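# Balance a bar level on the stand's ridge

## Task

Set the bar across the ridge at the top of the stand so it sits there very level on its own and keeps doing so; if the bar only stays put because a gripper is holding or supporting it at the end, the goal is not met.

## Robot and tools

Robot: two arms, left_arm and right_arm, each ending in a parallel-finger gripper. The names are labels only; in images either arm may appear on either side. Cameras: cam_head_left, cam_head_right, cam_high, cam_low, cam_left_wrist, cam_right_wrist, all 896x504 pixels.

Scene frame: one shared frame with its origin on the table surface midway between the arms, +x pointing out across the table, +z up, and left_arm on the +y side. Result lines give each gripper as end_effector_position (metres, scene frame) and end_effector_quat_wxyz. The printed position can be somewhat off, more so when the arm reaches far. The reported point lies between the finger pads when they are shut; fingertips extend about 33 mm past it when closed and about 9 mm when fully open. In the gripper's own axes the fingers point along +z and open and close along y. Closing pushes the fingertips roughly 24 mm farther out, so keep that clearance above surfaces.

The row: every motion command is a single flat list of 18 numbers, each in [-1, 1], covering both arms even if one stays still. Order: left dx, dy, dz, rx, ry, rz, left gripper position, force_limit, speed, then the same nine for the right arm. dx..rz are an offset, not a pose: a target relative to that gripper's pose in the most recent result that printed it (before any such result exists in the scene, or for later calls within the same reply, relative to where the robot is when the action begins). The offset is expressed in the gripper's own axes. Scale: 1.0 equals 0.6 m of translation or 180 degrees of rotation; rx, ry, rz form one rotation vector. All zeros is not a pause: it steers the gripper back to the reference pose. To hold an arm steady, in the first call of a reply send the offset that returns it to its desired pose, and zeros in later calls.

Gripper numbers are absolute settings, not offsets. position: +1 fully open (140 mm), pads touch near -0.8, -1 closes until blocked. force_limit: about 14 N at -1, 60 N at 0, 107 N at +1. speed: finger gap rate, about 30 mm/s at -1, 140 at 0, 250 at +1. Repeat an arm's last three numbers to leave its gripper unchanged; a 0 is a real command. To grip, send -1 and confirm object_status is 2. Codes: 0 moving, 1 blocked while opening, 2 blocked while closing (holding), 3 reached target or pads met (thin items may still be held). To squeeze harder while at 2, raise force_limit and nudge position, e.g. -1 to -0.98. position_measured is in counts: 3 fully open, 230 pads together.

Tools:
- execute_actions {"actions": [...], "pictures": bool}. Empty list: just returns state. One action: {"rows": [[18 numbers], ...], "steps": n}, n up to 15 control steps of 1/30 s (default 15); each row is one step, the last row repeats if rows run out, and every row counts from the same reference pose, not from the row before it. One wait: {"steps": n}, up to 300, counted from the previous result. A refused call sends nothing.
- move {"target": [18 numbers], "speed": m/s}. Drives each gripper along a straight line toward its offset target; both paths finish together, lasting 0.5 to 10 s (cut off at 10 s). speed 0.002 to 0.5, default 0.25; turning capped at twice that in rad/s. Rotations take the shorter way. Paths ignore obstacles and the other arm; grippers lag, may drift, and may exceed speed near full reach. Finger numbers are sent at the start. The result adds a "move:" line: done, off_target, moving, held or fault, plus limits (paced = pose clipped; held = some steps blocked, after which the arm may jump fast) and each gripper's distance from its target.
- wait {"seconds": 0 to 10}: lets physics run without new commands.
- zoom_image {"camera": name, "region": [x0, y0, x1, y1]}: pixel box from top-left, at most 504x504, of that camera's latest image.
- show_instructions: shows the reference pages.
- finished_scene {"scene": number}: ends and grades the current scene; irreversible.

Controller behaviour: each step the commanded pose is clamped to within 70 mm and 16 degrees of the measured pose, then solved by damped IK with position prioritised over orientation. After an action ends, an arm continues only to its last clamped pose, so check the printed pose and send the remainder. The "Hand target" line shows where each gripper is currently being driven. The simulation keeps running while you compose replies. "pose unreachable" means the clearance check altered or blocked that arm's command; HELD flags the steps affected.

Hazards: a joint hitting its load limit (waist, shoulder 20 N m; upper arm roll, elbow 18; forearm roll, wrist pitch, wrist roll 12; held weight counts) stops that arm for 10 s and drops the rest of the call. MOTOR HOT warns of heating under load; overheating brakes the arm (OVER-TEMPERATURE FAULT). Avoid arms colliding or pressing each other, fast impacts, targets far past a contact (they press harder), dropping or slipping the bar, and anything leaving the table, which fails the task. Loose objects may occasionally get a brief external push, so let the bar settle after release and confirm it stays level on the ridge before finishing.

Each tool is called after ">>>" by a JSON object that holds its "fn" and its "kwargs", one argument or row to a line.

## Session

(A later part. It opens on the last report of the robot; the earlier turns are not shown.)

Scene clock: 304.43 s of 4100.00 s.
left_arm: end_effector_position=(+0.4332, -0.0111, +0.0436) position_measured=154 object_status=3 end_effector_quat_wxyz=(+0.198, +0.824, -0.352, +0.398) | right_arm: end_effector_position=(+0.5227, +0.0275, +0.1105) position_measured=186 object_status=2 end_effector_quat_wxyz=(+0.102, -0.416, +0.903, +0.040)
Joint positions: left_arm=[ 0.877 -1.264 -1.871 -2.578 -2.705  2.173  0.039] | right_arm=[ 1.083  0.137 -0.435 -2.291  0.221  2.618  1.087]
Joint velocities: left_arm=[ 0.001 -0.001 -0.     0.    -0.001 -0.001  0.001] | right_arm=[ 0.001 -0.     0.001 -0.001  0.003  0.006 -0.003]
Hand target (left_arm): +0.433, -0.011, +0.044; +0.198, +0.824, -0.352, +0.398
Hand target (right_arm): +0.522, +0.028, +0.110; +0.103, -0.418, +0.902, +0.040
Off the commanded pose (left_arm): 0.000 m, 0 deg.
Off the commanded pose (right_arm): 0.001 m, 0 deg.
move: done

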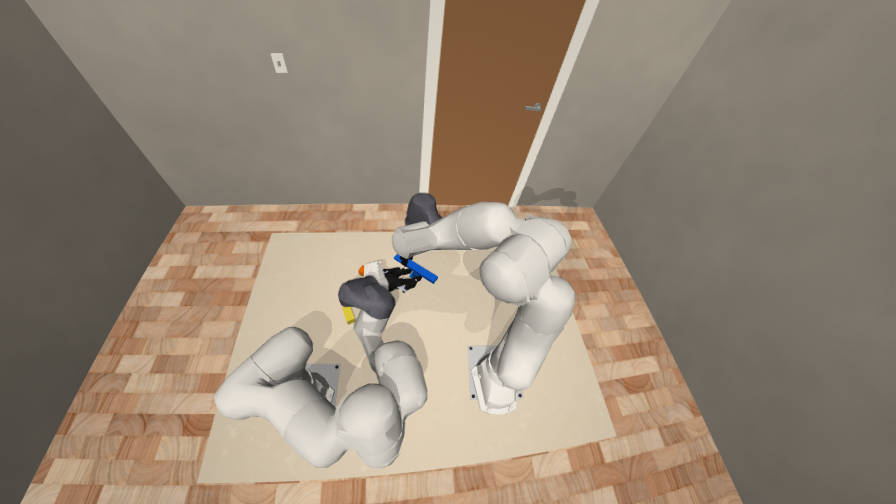

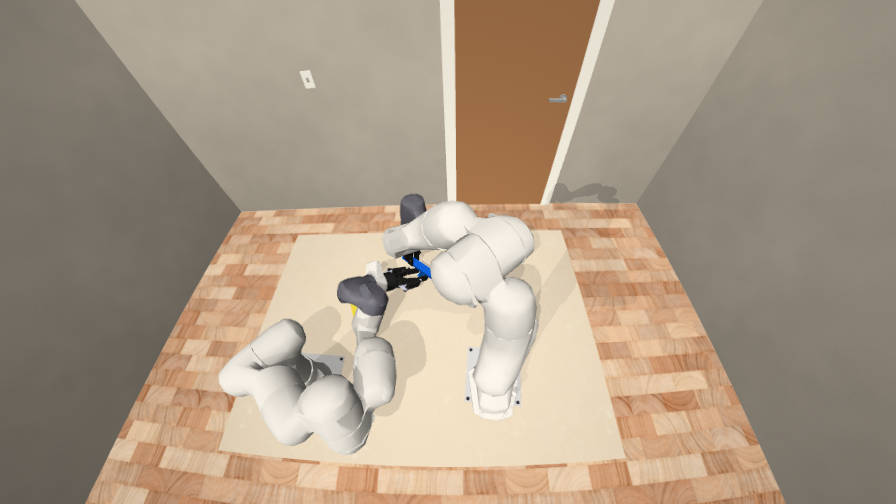

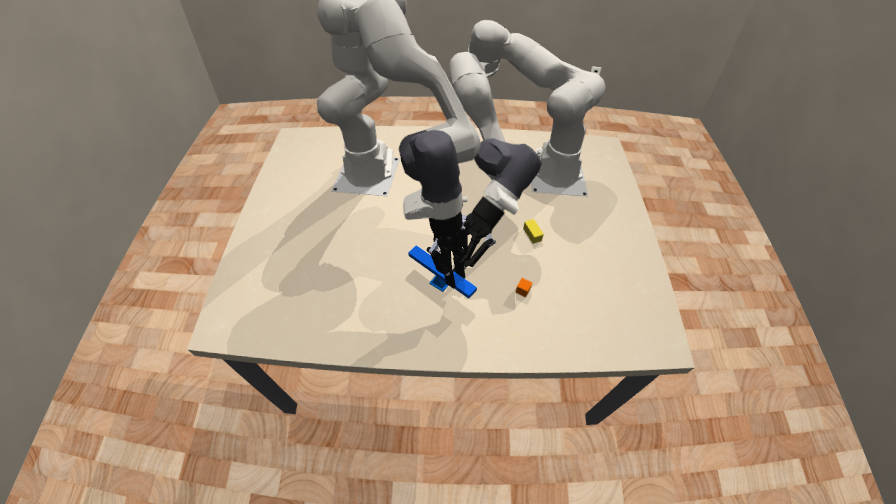

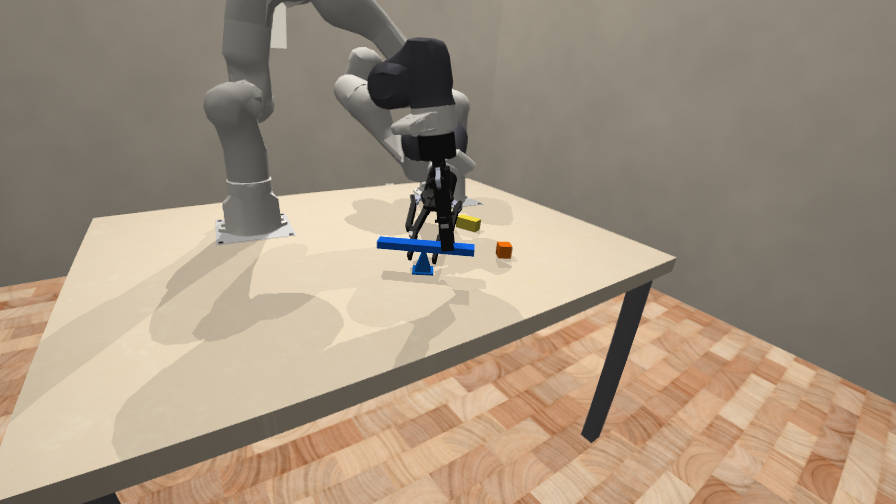

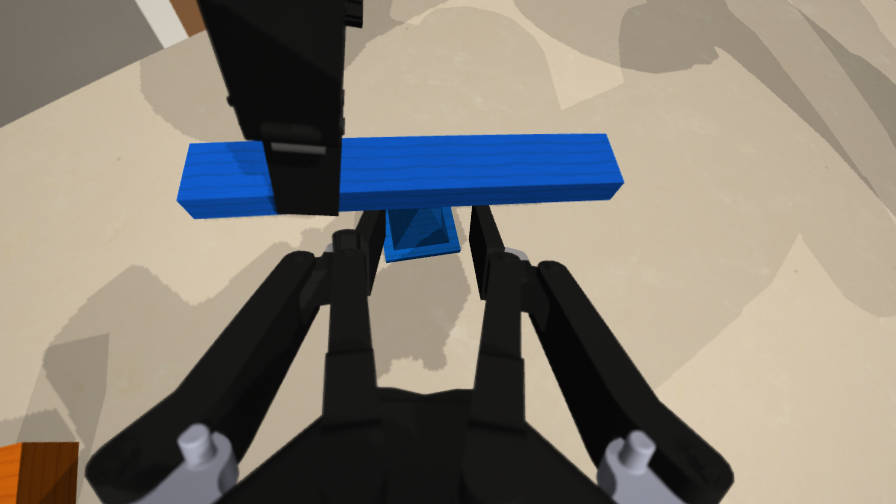

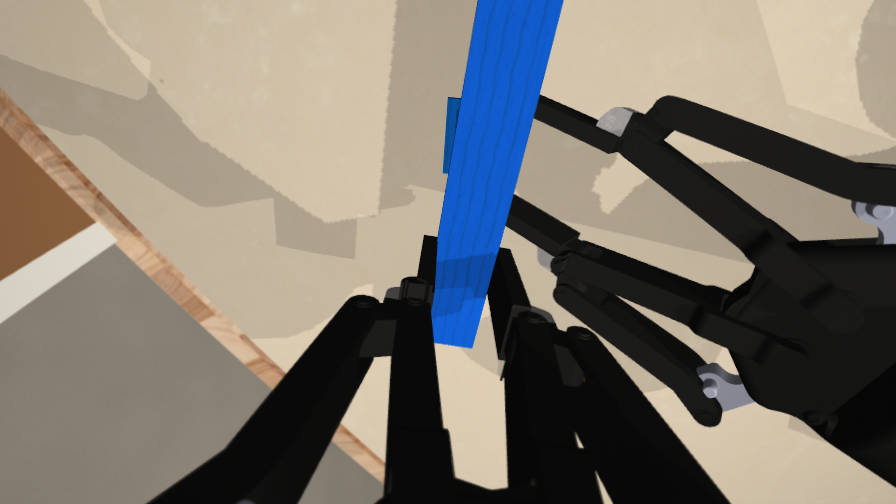

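>>> {"fn": "move", "kwargs": {
  "target": [0,0,0,0,0,0,-0.2,-0.8,-0.8,0,0,0,0,0,0,-0.37,0.1,-1],
  "speed": 0.005
}}

>>> {"fn": "wait", "kwargs": {
  "seconds": 1.5
}}

>>> {"fn": "zoom_image", "kwargs": {
  "camera": "cam_low",
  "region": [360,200,490,290]
}}

Scene clock: 307.10 s of 4100.00 s.
left_arm: end_effector_position=(+0.4332, -0.0111, +0.0436) position_measured=154 object_status=3 end_effector_quat_wxyz=(+0.198, +0.824, -0.352, +0.398) | right_arm: end_effector_position=(+0.5228, +0.0275, +0.1106) position_measured=176 object_status=3 end_effector_quat_wxyz=(+0.102, -0.417, +0.902, +0.040)
Joint positions: left_arm=[ 0.877 -1.264 -1.871 -2.578 -2.705  2.173  0.039] | right_arm=[ 1.083  0.137 -0.435 -2.291  0.222  2.619  1.085]
Joint velocities: left_arm=[-0.    -0.001 -0.     0.     0.001  0.001 -0.001] | right_arm=[-0.002 -0.001  0.001 -0.     0.001  0.001  0.   ]
Hand target (left_arm): +0.433, -0.011, +0.044; +0.198, +0.824, -0.352, +0.398
Hand target (right_arm): +0.523, +0.027, +0.111; +0.102, -0.416, +0.903, +0.040
Off the commanded pose (left_arm): 0.000 m, 0 deg.
Off the commanded pose (right_arm): 0.000 m, 0 deg.
move: done

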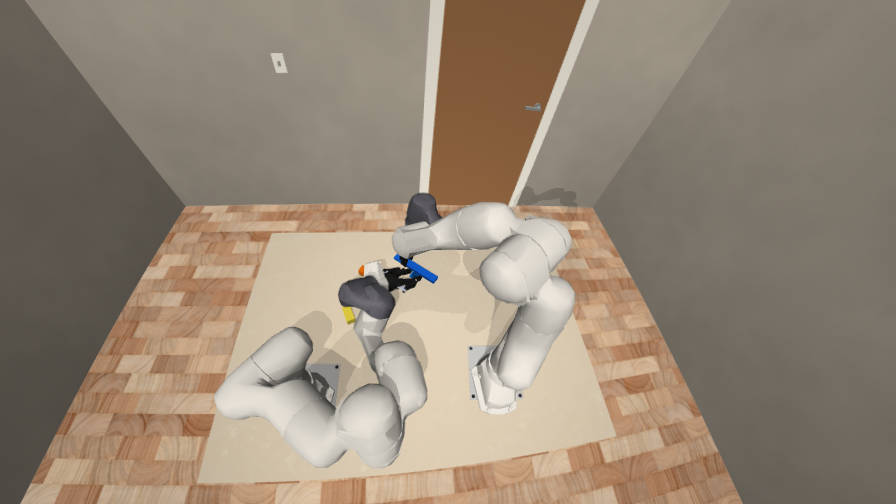

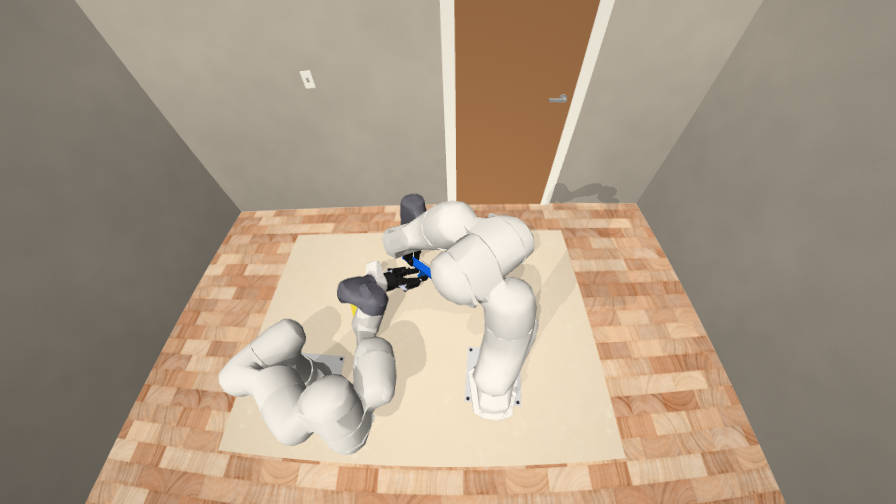

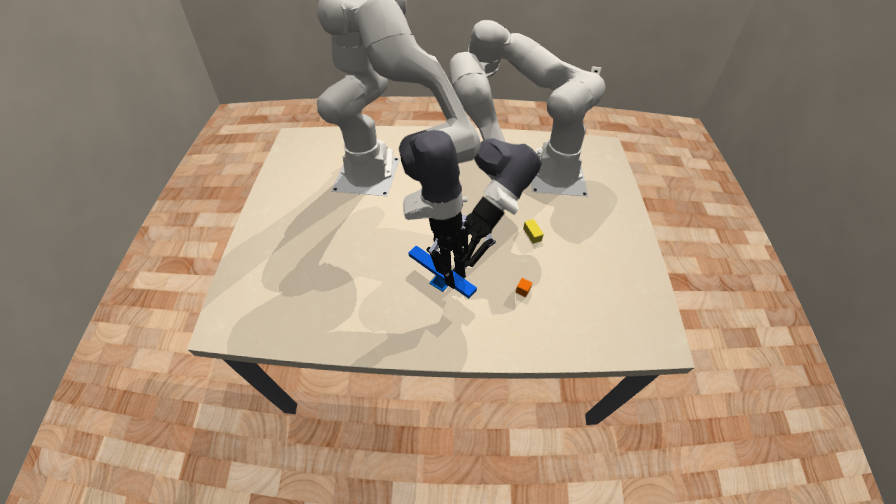

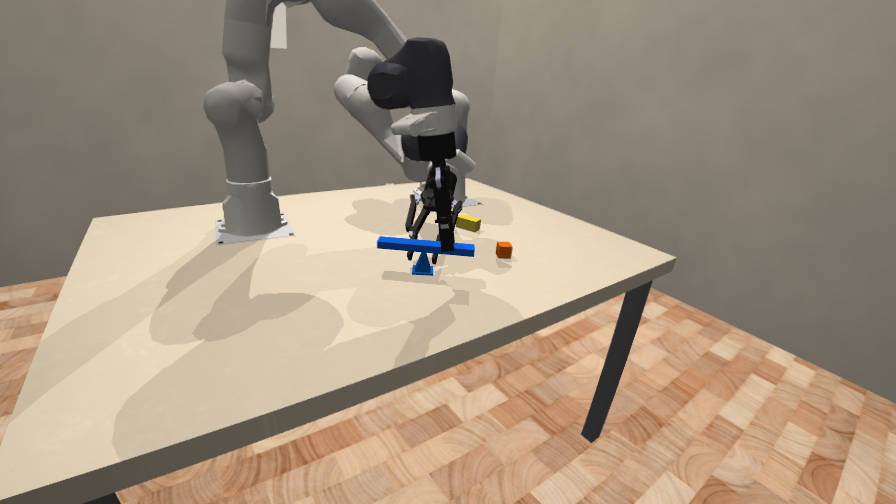

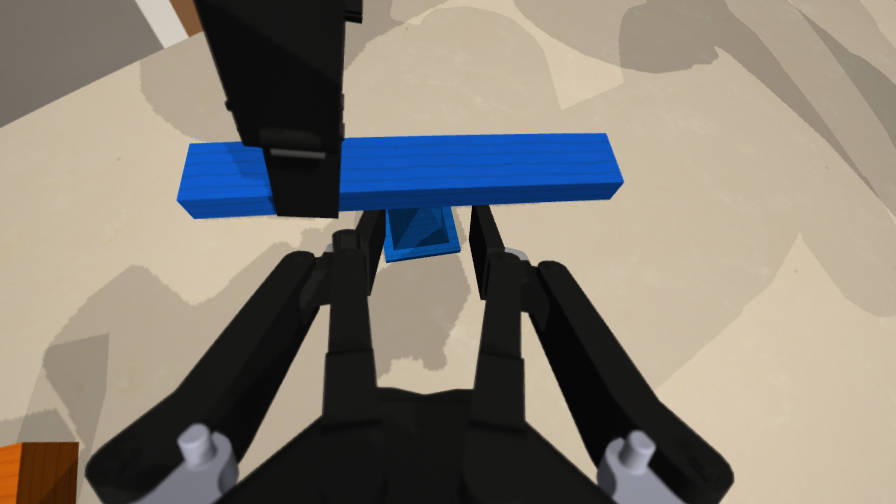

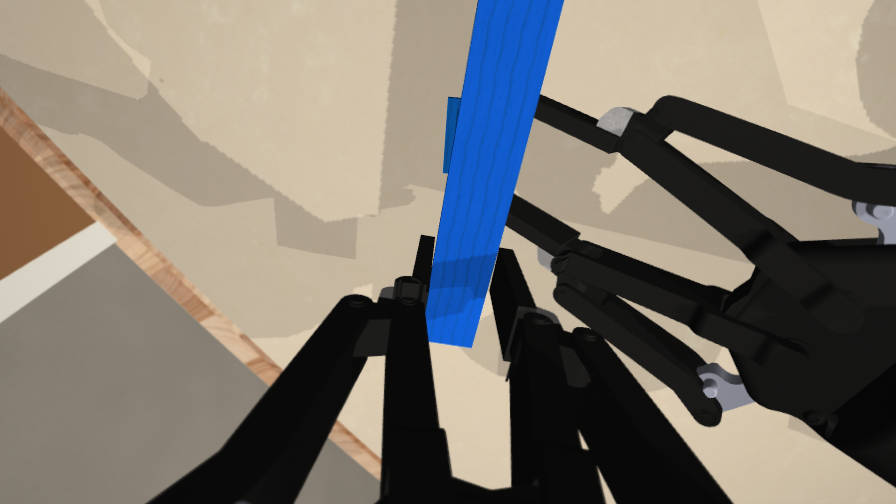

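Scene clock: 308.60 s of 4100.00 s.
left_arm: end_effector_position=(+0.4332, -0.0111, +0.0436) position_measured=154 object_status=3 end_effector_quat_wxyz=(+0.198, +0.824, -0.352, +0.398) | right_arm: end_effector_position=(+0.5228, +0.0275, +0.1106) position_measured=176 object_status=3 end_effector_quat_wxyz=(+0.102, -0.417, +0.902, +0.040)
Joint positions: left_arm=[ 0.877 -1.264 -1.871 -2.578 -2.705  2.173  0.039] | right_arm=[ 1.083  0.137 -0.435 -2.291  0.222  2.619  1.085]
Joint velocities: left_arm=[-0.     0.    -0.001 -0.     0.001 -0.    -0.001] | right_arm=[ 0.001 -0.001  0.    -0.     0.002  0.    -0.001]
Hand target (left_arm): +0.433, -0.011, +0.044; +0.198, +0.824, -0.352, +0.398
Hand target (right_arm): +0.523, +0.027, +0.111; +0.102, -0.416, +0.903, +0.040
Off the commanded pose (left_arm): 0.000 m, 0 deg.
Off the commanded pose (right_arm): 0.000 m, 0 deg.
Steps of this call (steps 1 to 45: nothing new was sent). Readings (end_effector_position | what the end effector reports):
1: left_arm (+0.4332, -0.0111, +0.0436) | right_arm (+0.5228, +0.0275, +0.1106) | left_arm position_measured=154 object_status=3 | right_arm position_measured=176 object_status=3
2: left_arm (+0.4332, -0.0111, +0.0436) | right_arm (+0.5228, +0.0275, +0.1105) | left_arm position_measured=154 object_status=3 | right_arm position_measured=176 object_status=3
4: left_arm (+0.4332, -0.0111, +0.0436) | right_arm (+0.5228, +0.0275, +0.1106) | left_arm position_measured=154 object_status=3 | right_arm position_measured=176 object_status=3
8: left_arm (+0.4332, -0.0111, +0.0436) | right_arm (+0.5228, +0.0275, +0.1105) | left_arm position_measured=154 object_status=3 | right_arm position_measured=176 object_status=3
45: the state above

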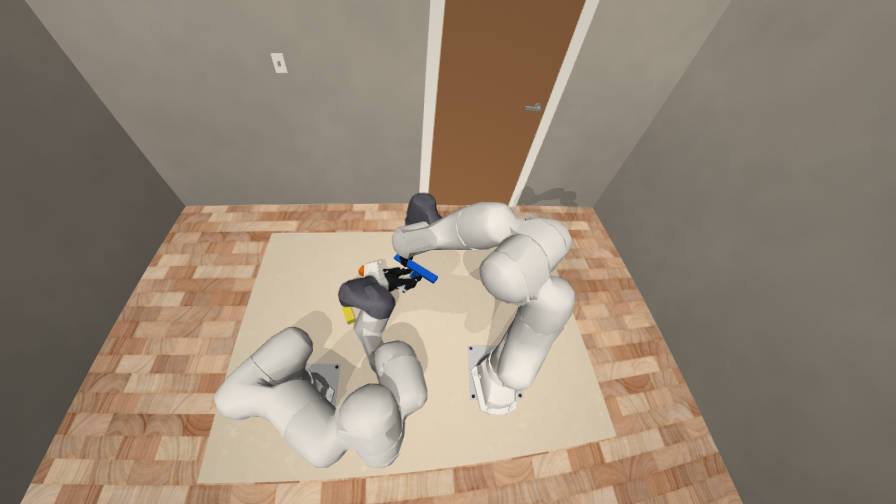

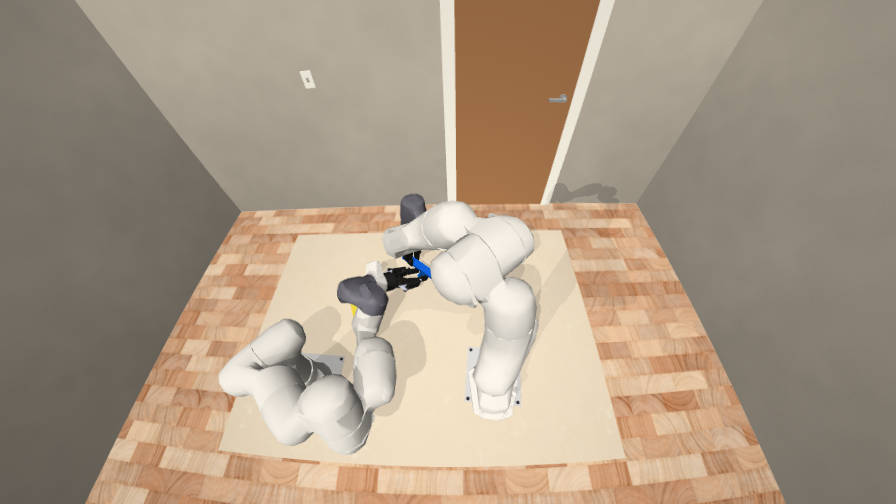

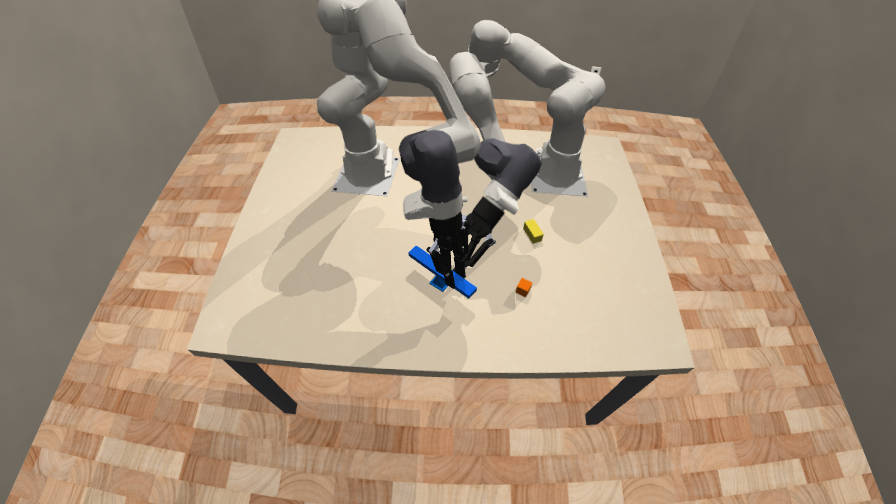

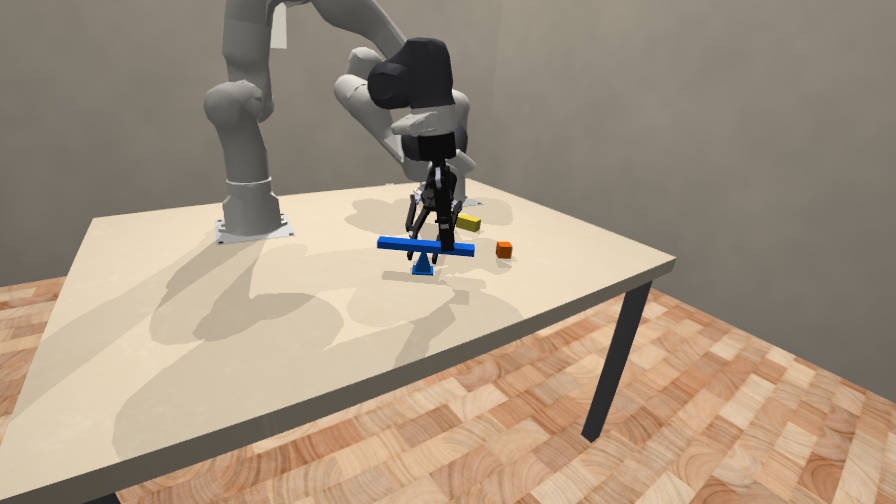

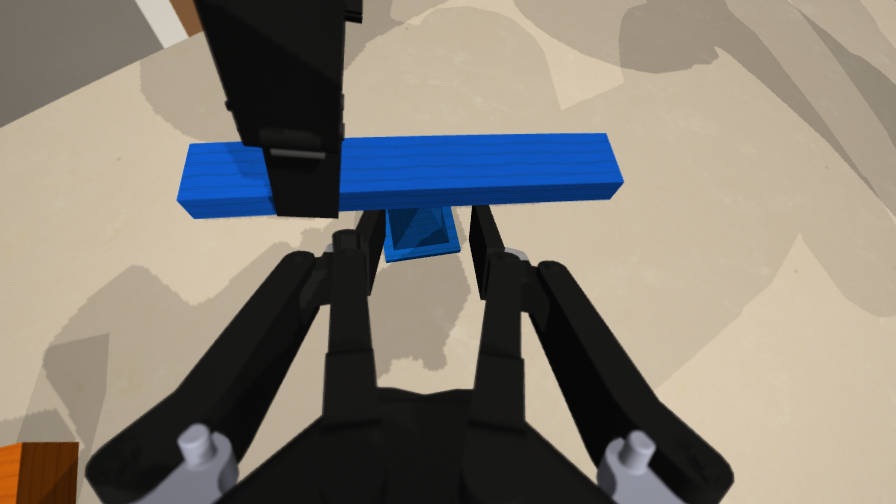

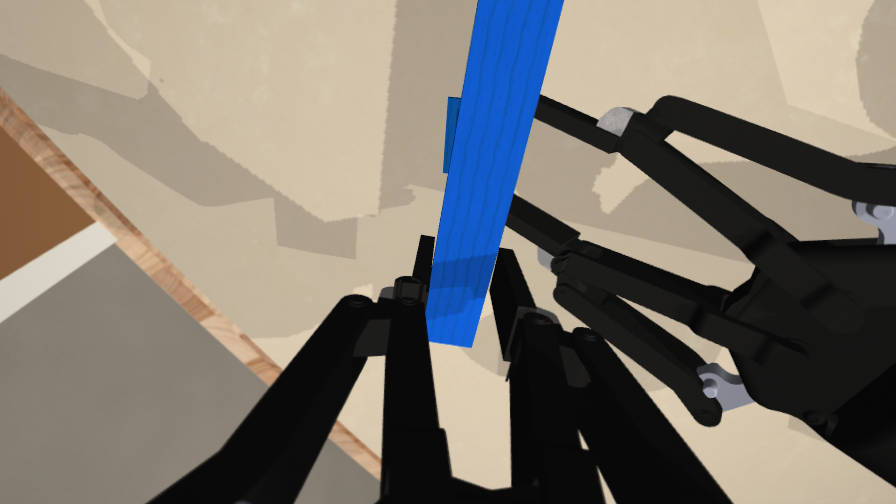

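Region (360, 200, 490, 290) of cam_low's 896x504 image, scaled by 3.877, with more detail than that image has; it fills the top 349 rows of this view, and the rest is white.

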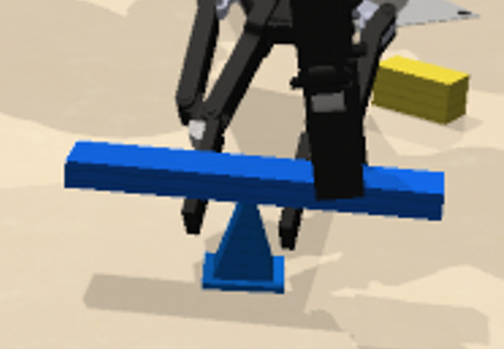

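Could be resting on the light-side finger; lower the catcher 1 mm.

>>> {"fn": "move", "kwargs": {
  "target": [-0.002,0,0.0013,0,0,0,-0.2,-0.8,-0.8,0,0,0,0,0,0,-0.32,0.1,-1],
  "speed": 0.003
}}

>>> {"fn": "wait", "kwargs": {
  "seconds": 1
}}

>>> {"fn": "zoom_image", "kwargs": {
  "camera": "cam_low",
  "region": [360,200,490,290]
}}

Scene clock: 311.73 s of 4100.00 s.
left_arm: end_effector_position=(+0.4325, -0.0109, +0.0422) position_measured=154 object_status=3 end_effector_quat_wxyz=(+0.198, +0.824, -0.353, +0.397) | right_arm: end_effector_position=(+0.5228, +0.0275, +0.1105) position_measured=169 object_status=3 end_effector_quat_wxyz=(+0.102, -0.417, +0.902, +0.040)
Joint positions: left_arm=[ 0.878 -1.264 -1.873 -2.578 -2.705  2.173  0.039] | right_arm=[ 1.083  0.137 -0.435 -2.291  0.222  2.619  1.085]
Joint velocities: left_arm=[-0.001 -0.001 -0.001  0.     0.001 -0.001 -0.001] | right_arm=[ 0.    -0.    -0.001  0.001  0.001 -0.    -0.   ]
Hand target (left_arm): +0.433, -0.011, +0.042; +0.198, +0.824, -0.352, +0.398
Hand target (right_arm): +0.523, +0.028, +0.111; +0.102, -0.417, +0.902, +0.040
Off the commanded pose (left_arm): 0.001 m, 0 deg.
Off the commanded pose (right_arm): 0.000 m, 0 deg.
move: done

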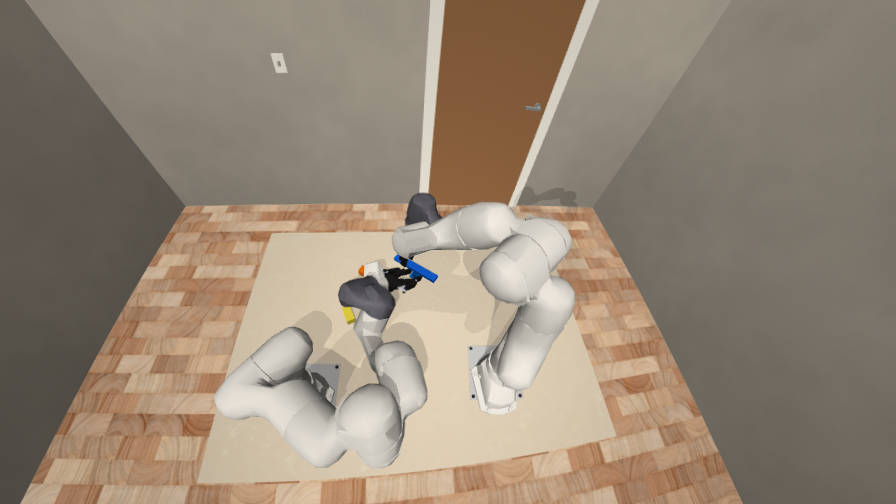

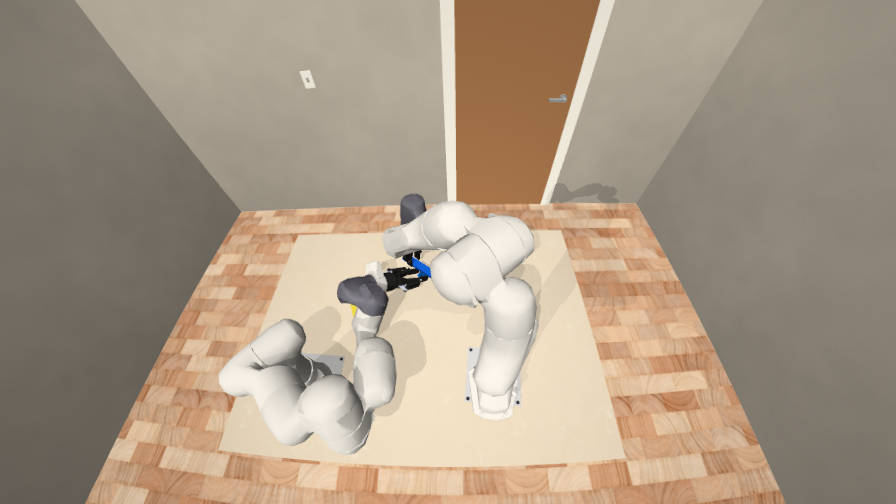

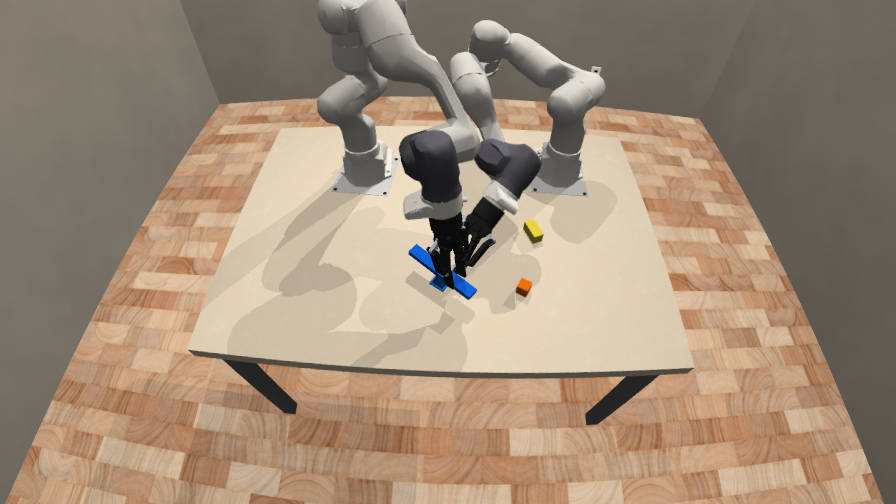

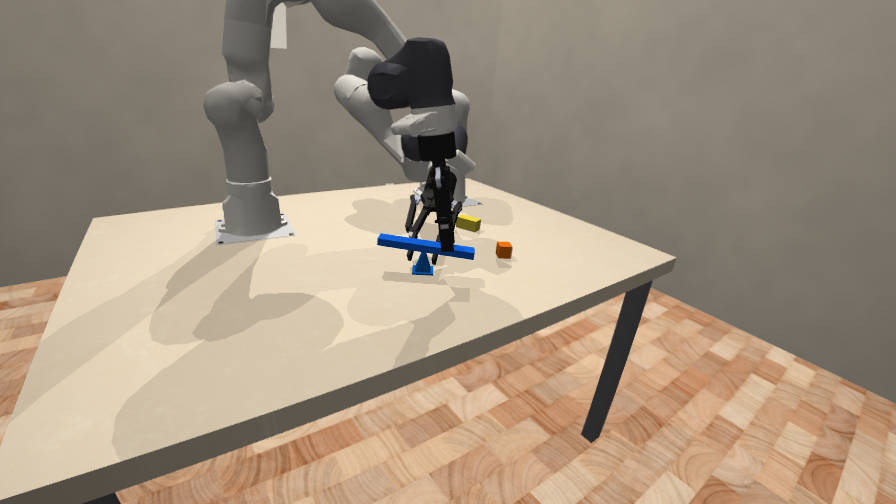

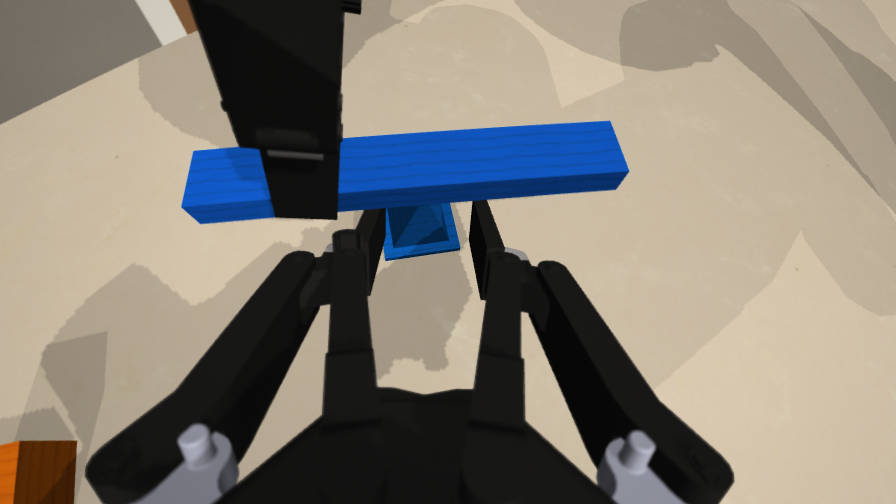

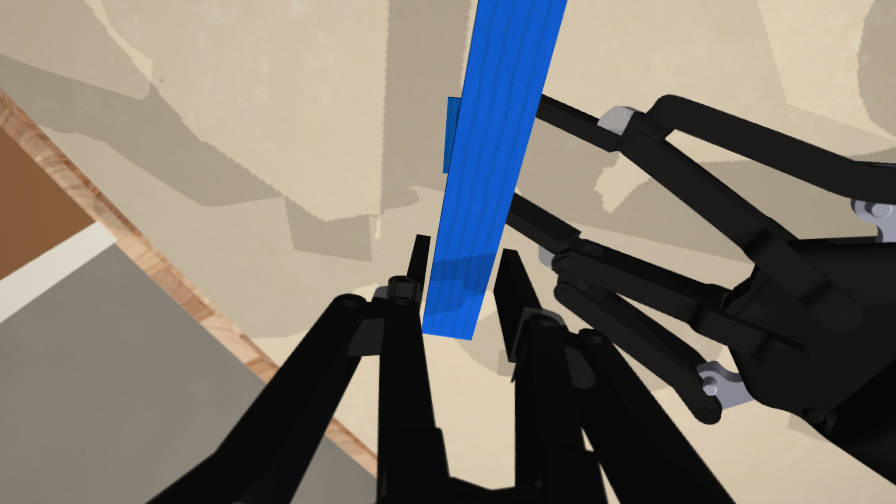

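Scene clock: 312.73 s of 4100.00 s.
left_arm: end_effector_position=(+0.4325, -0.0109, +0.0422) position_measured=154 object_status=3 end_effector_quat_wxyz=(+0.198, +0.824, -0.353, +0.397) | right_arm: end_effector_position=(+0.5228, +0.0275, +0.1106) position_measured=169 object_status=3 end_effector_quat_wxyz=(+0.102, -0.417, +0.902, +0.040)
Joint positions: left_arm=[ 0.878 -1.264 -1.873 -2.578 -2.705  2.173  0.039] | right_arm=[ 1.083  0.137 -0.435 -2.291  0.222  2.619  1.085]
Joint velocities: left_arm=[ 0.001 -0.    -0.     0.001  0.     0.001  0.   ] | right_arm=[ 0.001  0.001 -0.001 -0.001 -0.    -0.    -0.001]
Hand target (left_arm): +0.433, -0.011, +0.042; +0.198, +0.824, -0.352, +0.398
Hand target (right_arm): +0.523, +0.028, +0.111; +0.102, -0.417, +0.902, +0.040
Off the commanded pose (left_arm): 0.001 m, 0 deg.
Off the commanded pose (right_arm): 0.000 m, 0 deg.
Steps of this call (steps 1 to 30: nothing new was sent). Readings (end_effector_position | what the end effector reports):
1: left_arm (+0.4325, -0.0109, +0.0422) | right_arm (+0.5228, +0.0275, +0.1106) | left_arm position_measured=154 object_status=3 | right_arm position_measured=169 object_status=3
2: left_arm (+0.4325, -0.0109, +0.0422) | right_arm (+0.5228, +0.0275, +0.1106) | left_arm position_measured=154 object_status=3 | right_arm position_measured=169 object_status=3
4: left_arm (+0.4325, -0.0109, +0.0422) | right_arm (+0.5228, +0.0275, +0.1105) | left_arm position_measured=154 object_status=3 | right_arm position_measured=169 object_status=3
8: left_arm (+0.4325, -0.0109, +0.0422) | right_arm (+0.5228, +0.0275, +0.1106) | left_arm position_measured=154 object_status=3 | right_arm position_measured=169 object_status=3
30: the state above

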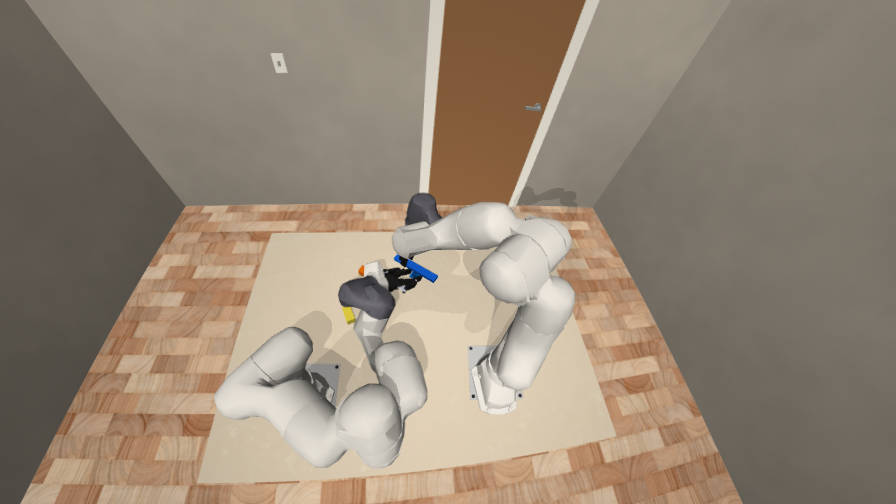

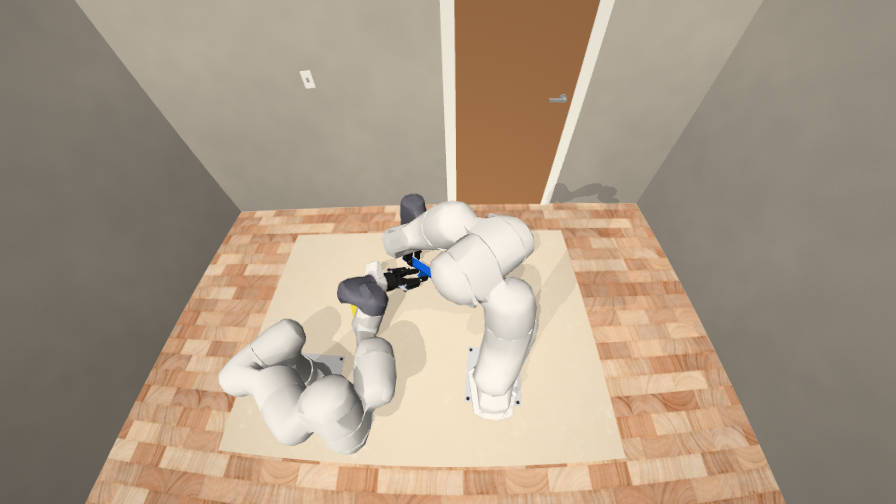

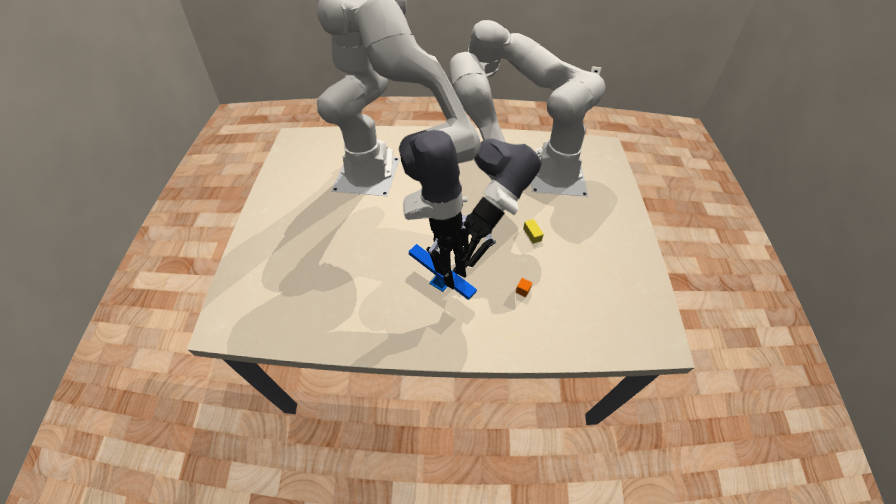

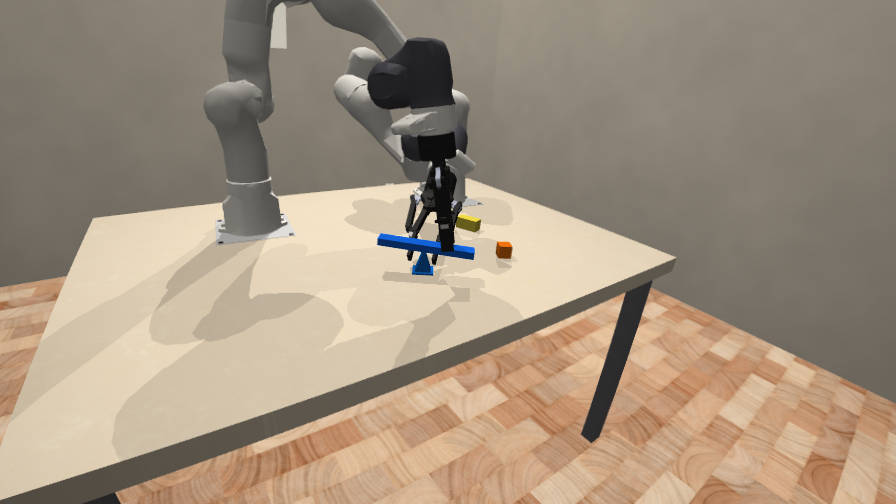

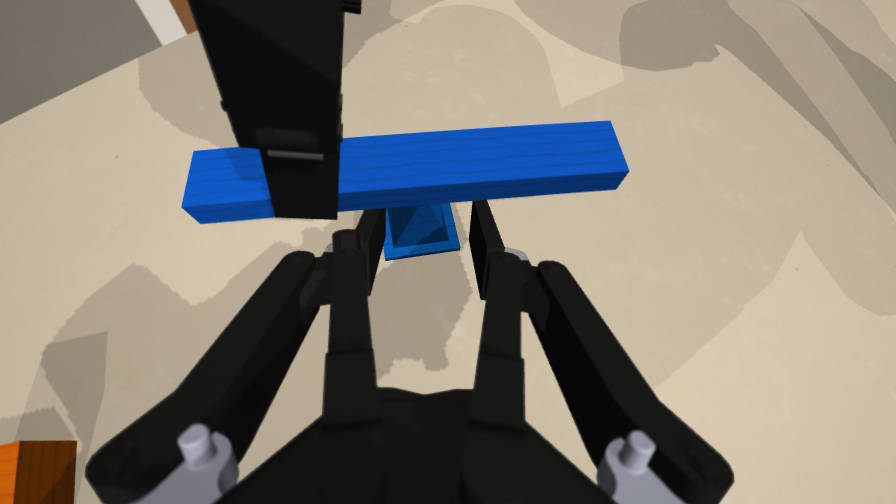

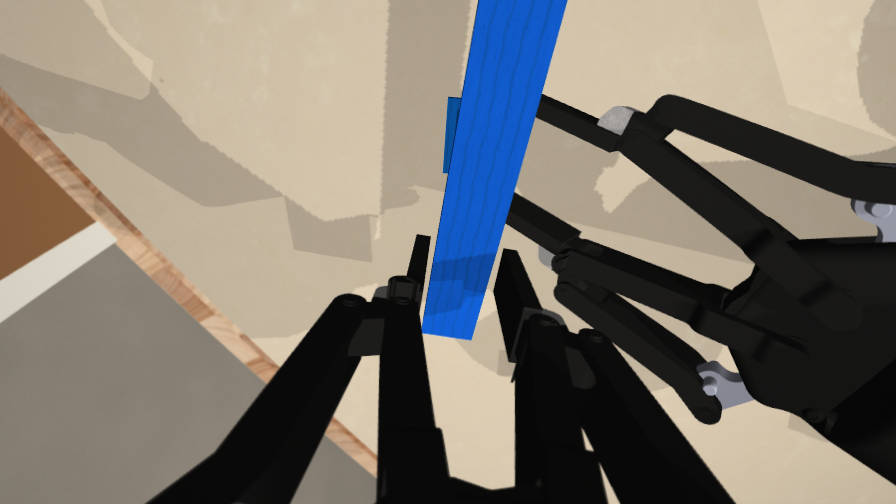

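Region (360, 200, 490, 290) of cam_low's 896x504 image, scaled by 3.877, with more detail than that image has; it fills the top 349 rows of this view, and the rest is white.

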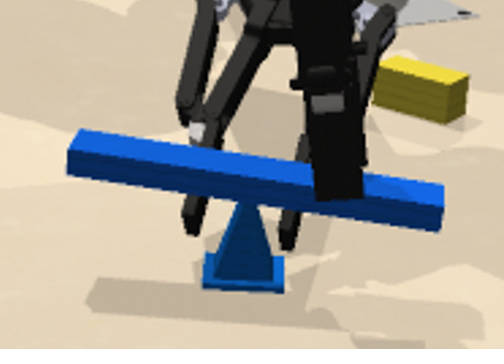

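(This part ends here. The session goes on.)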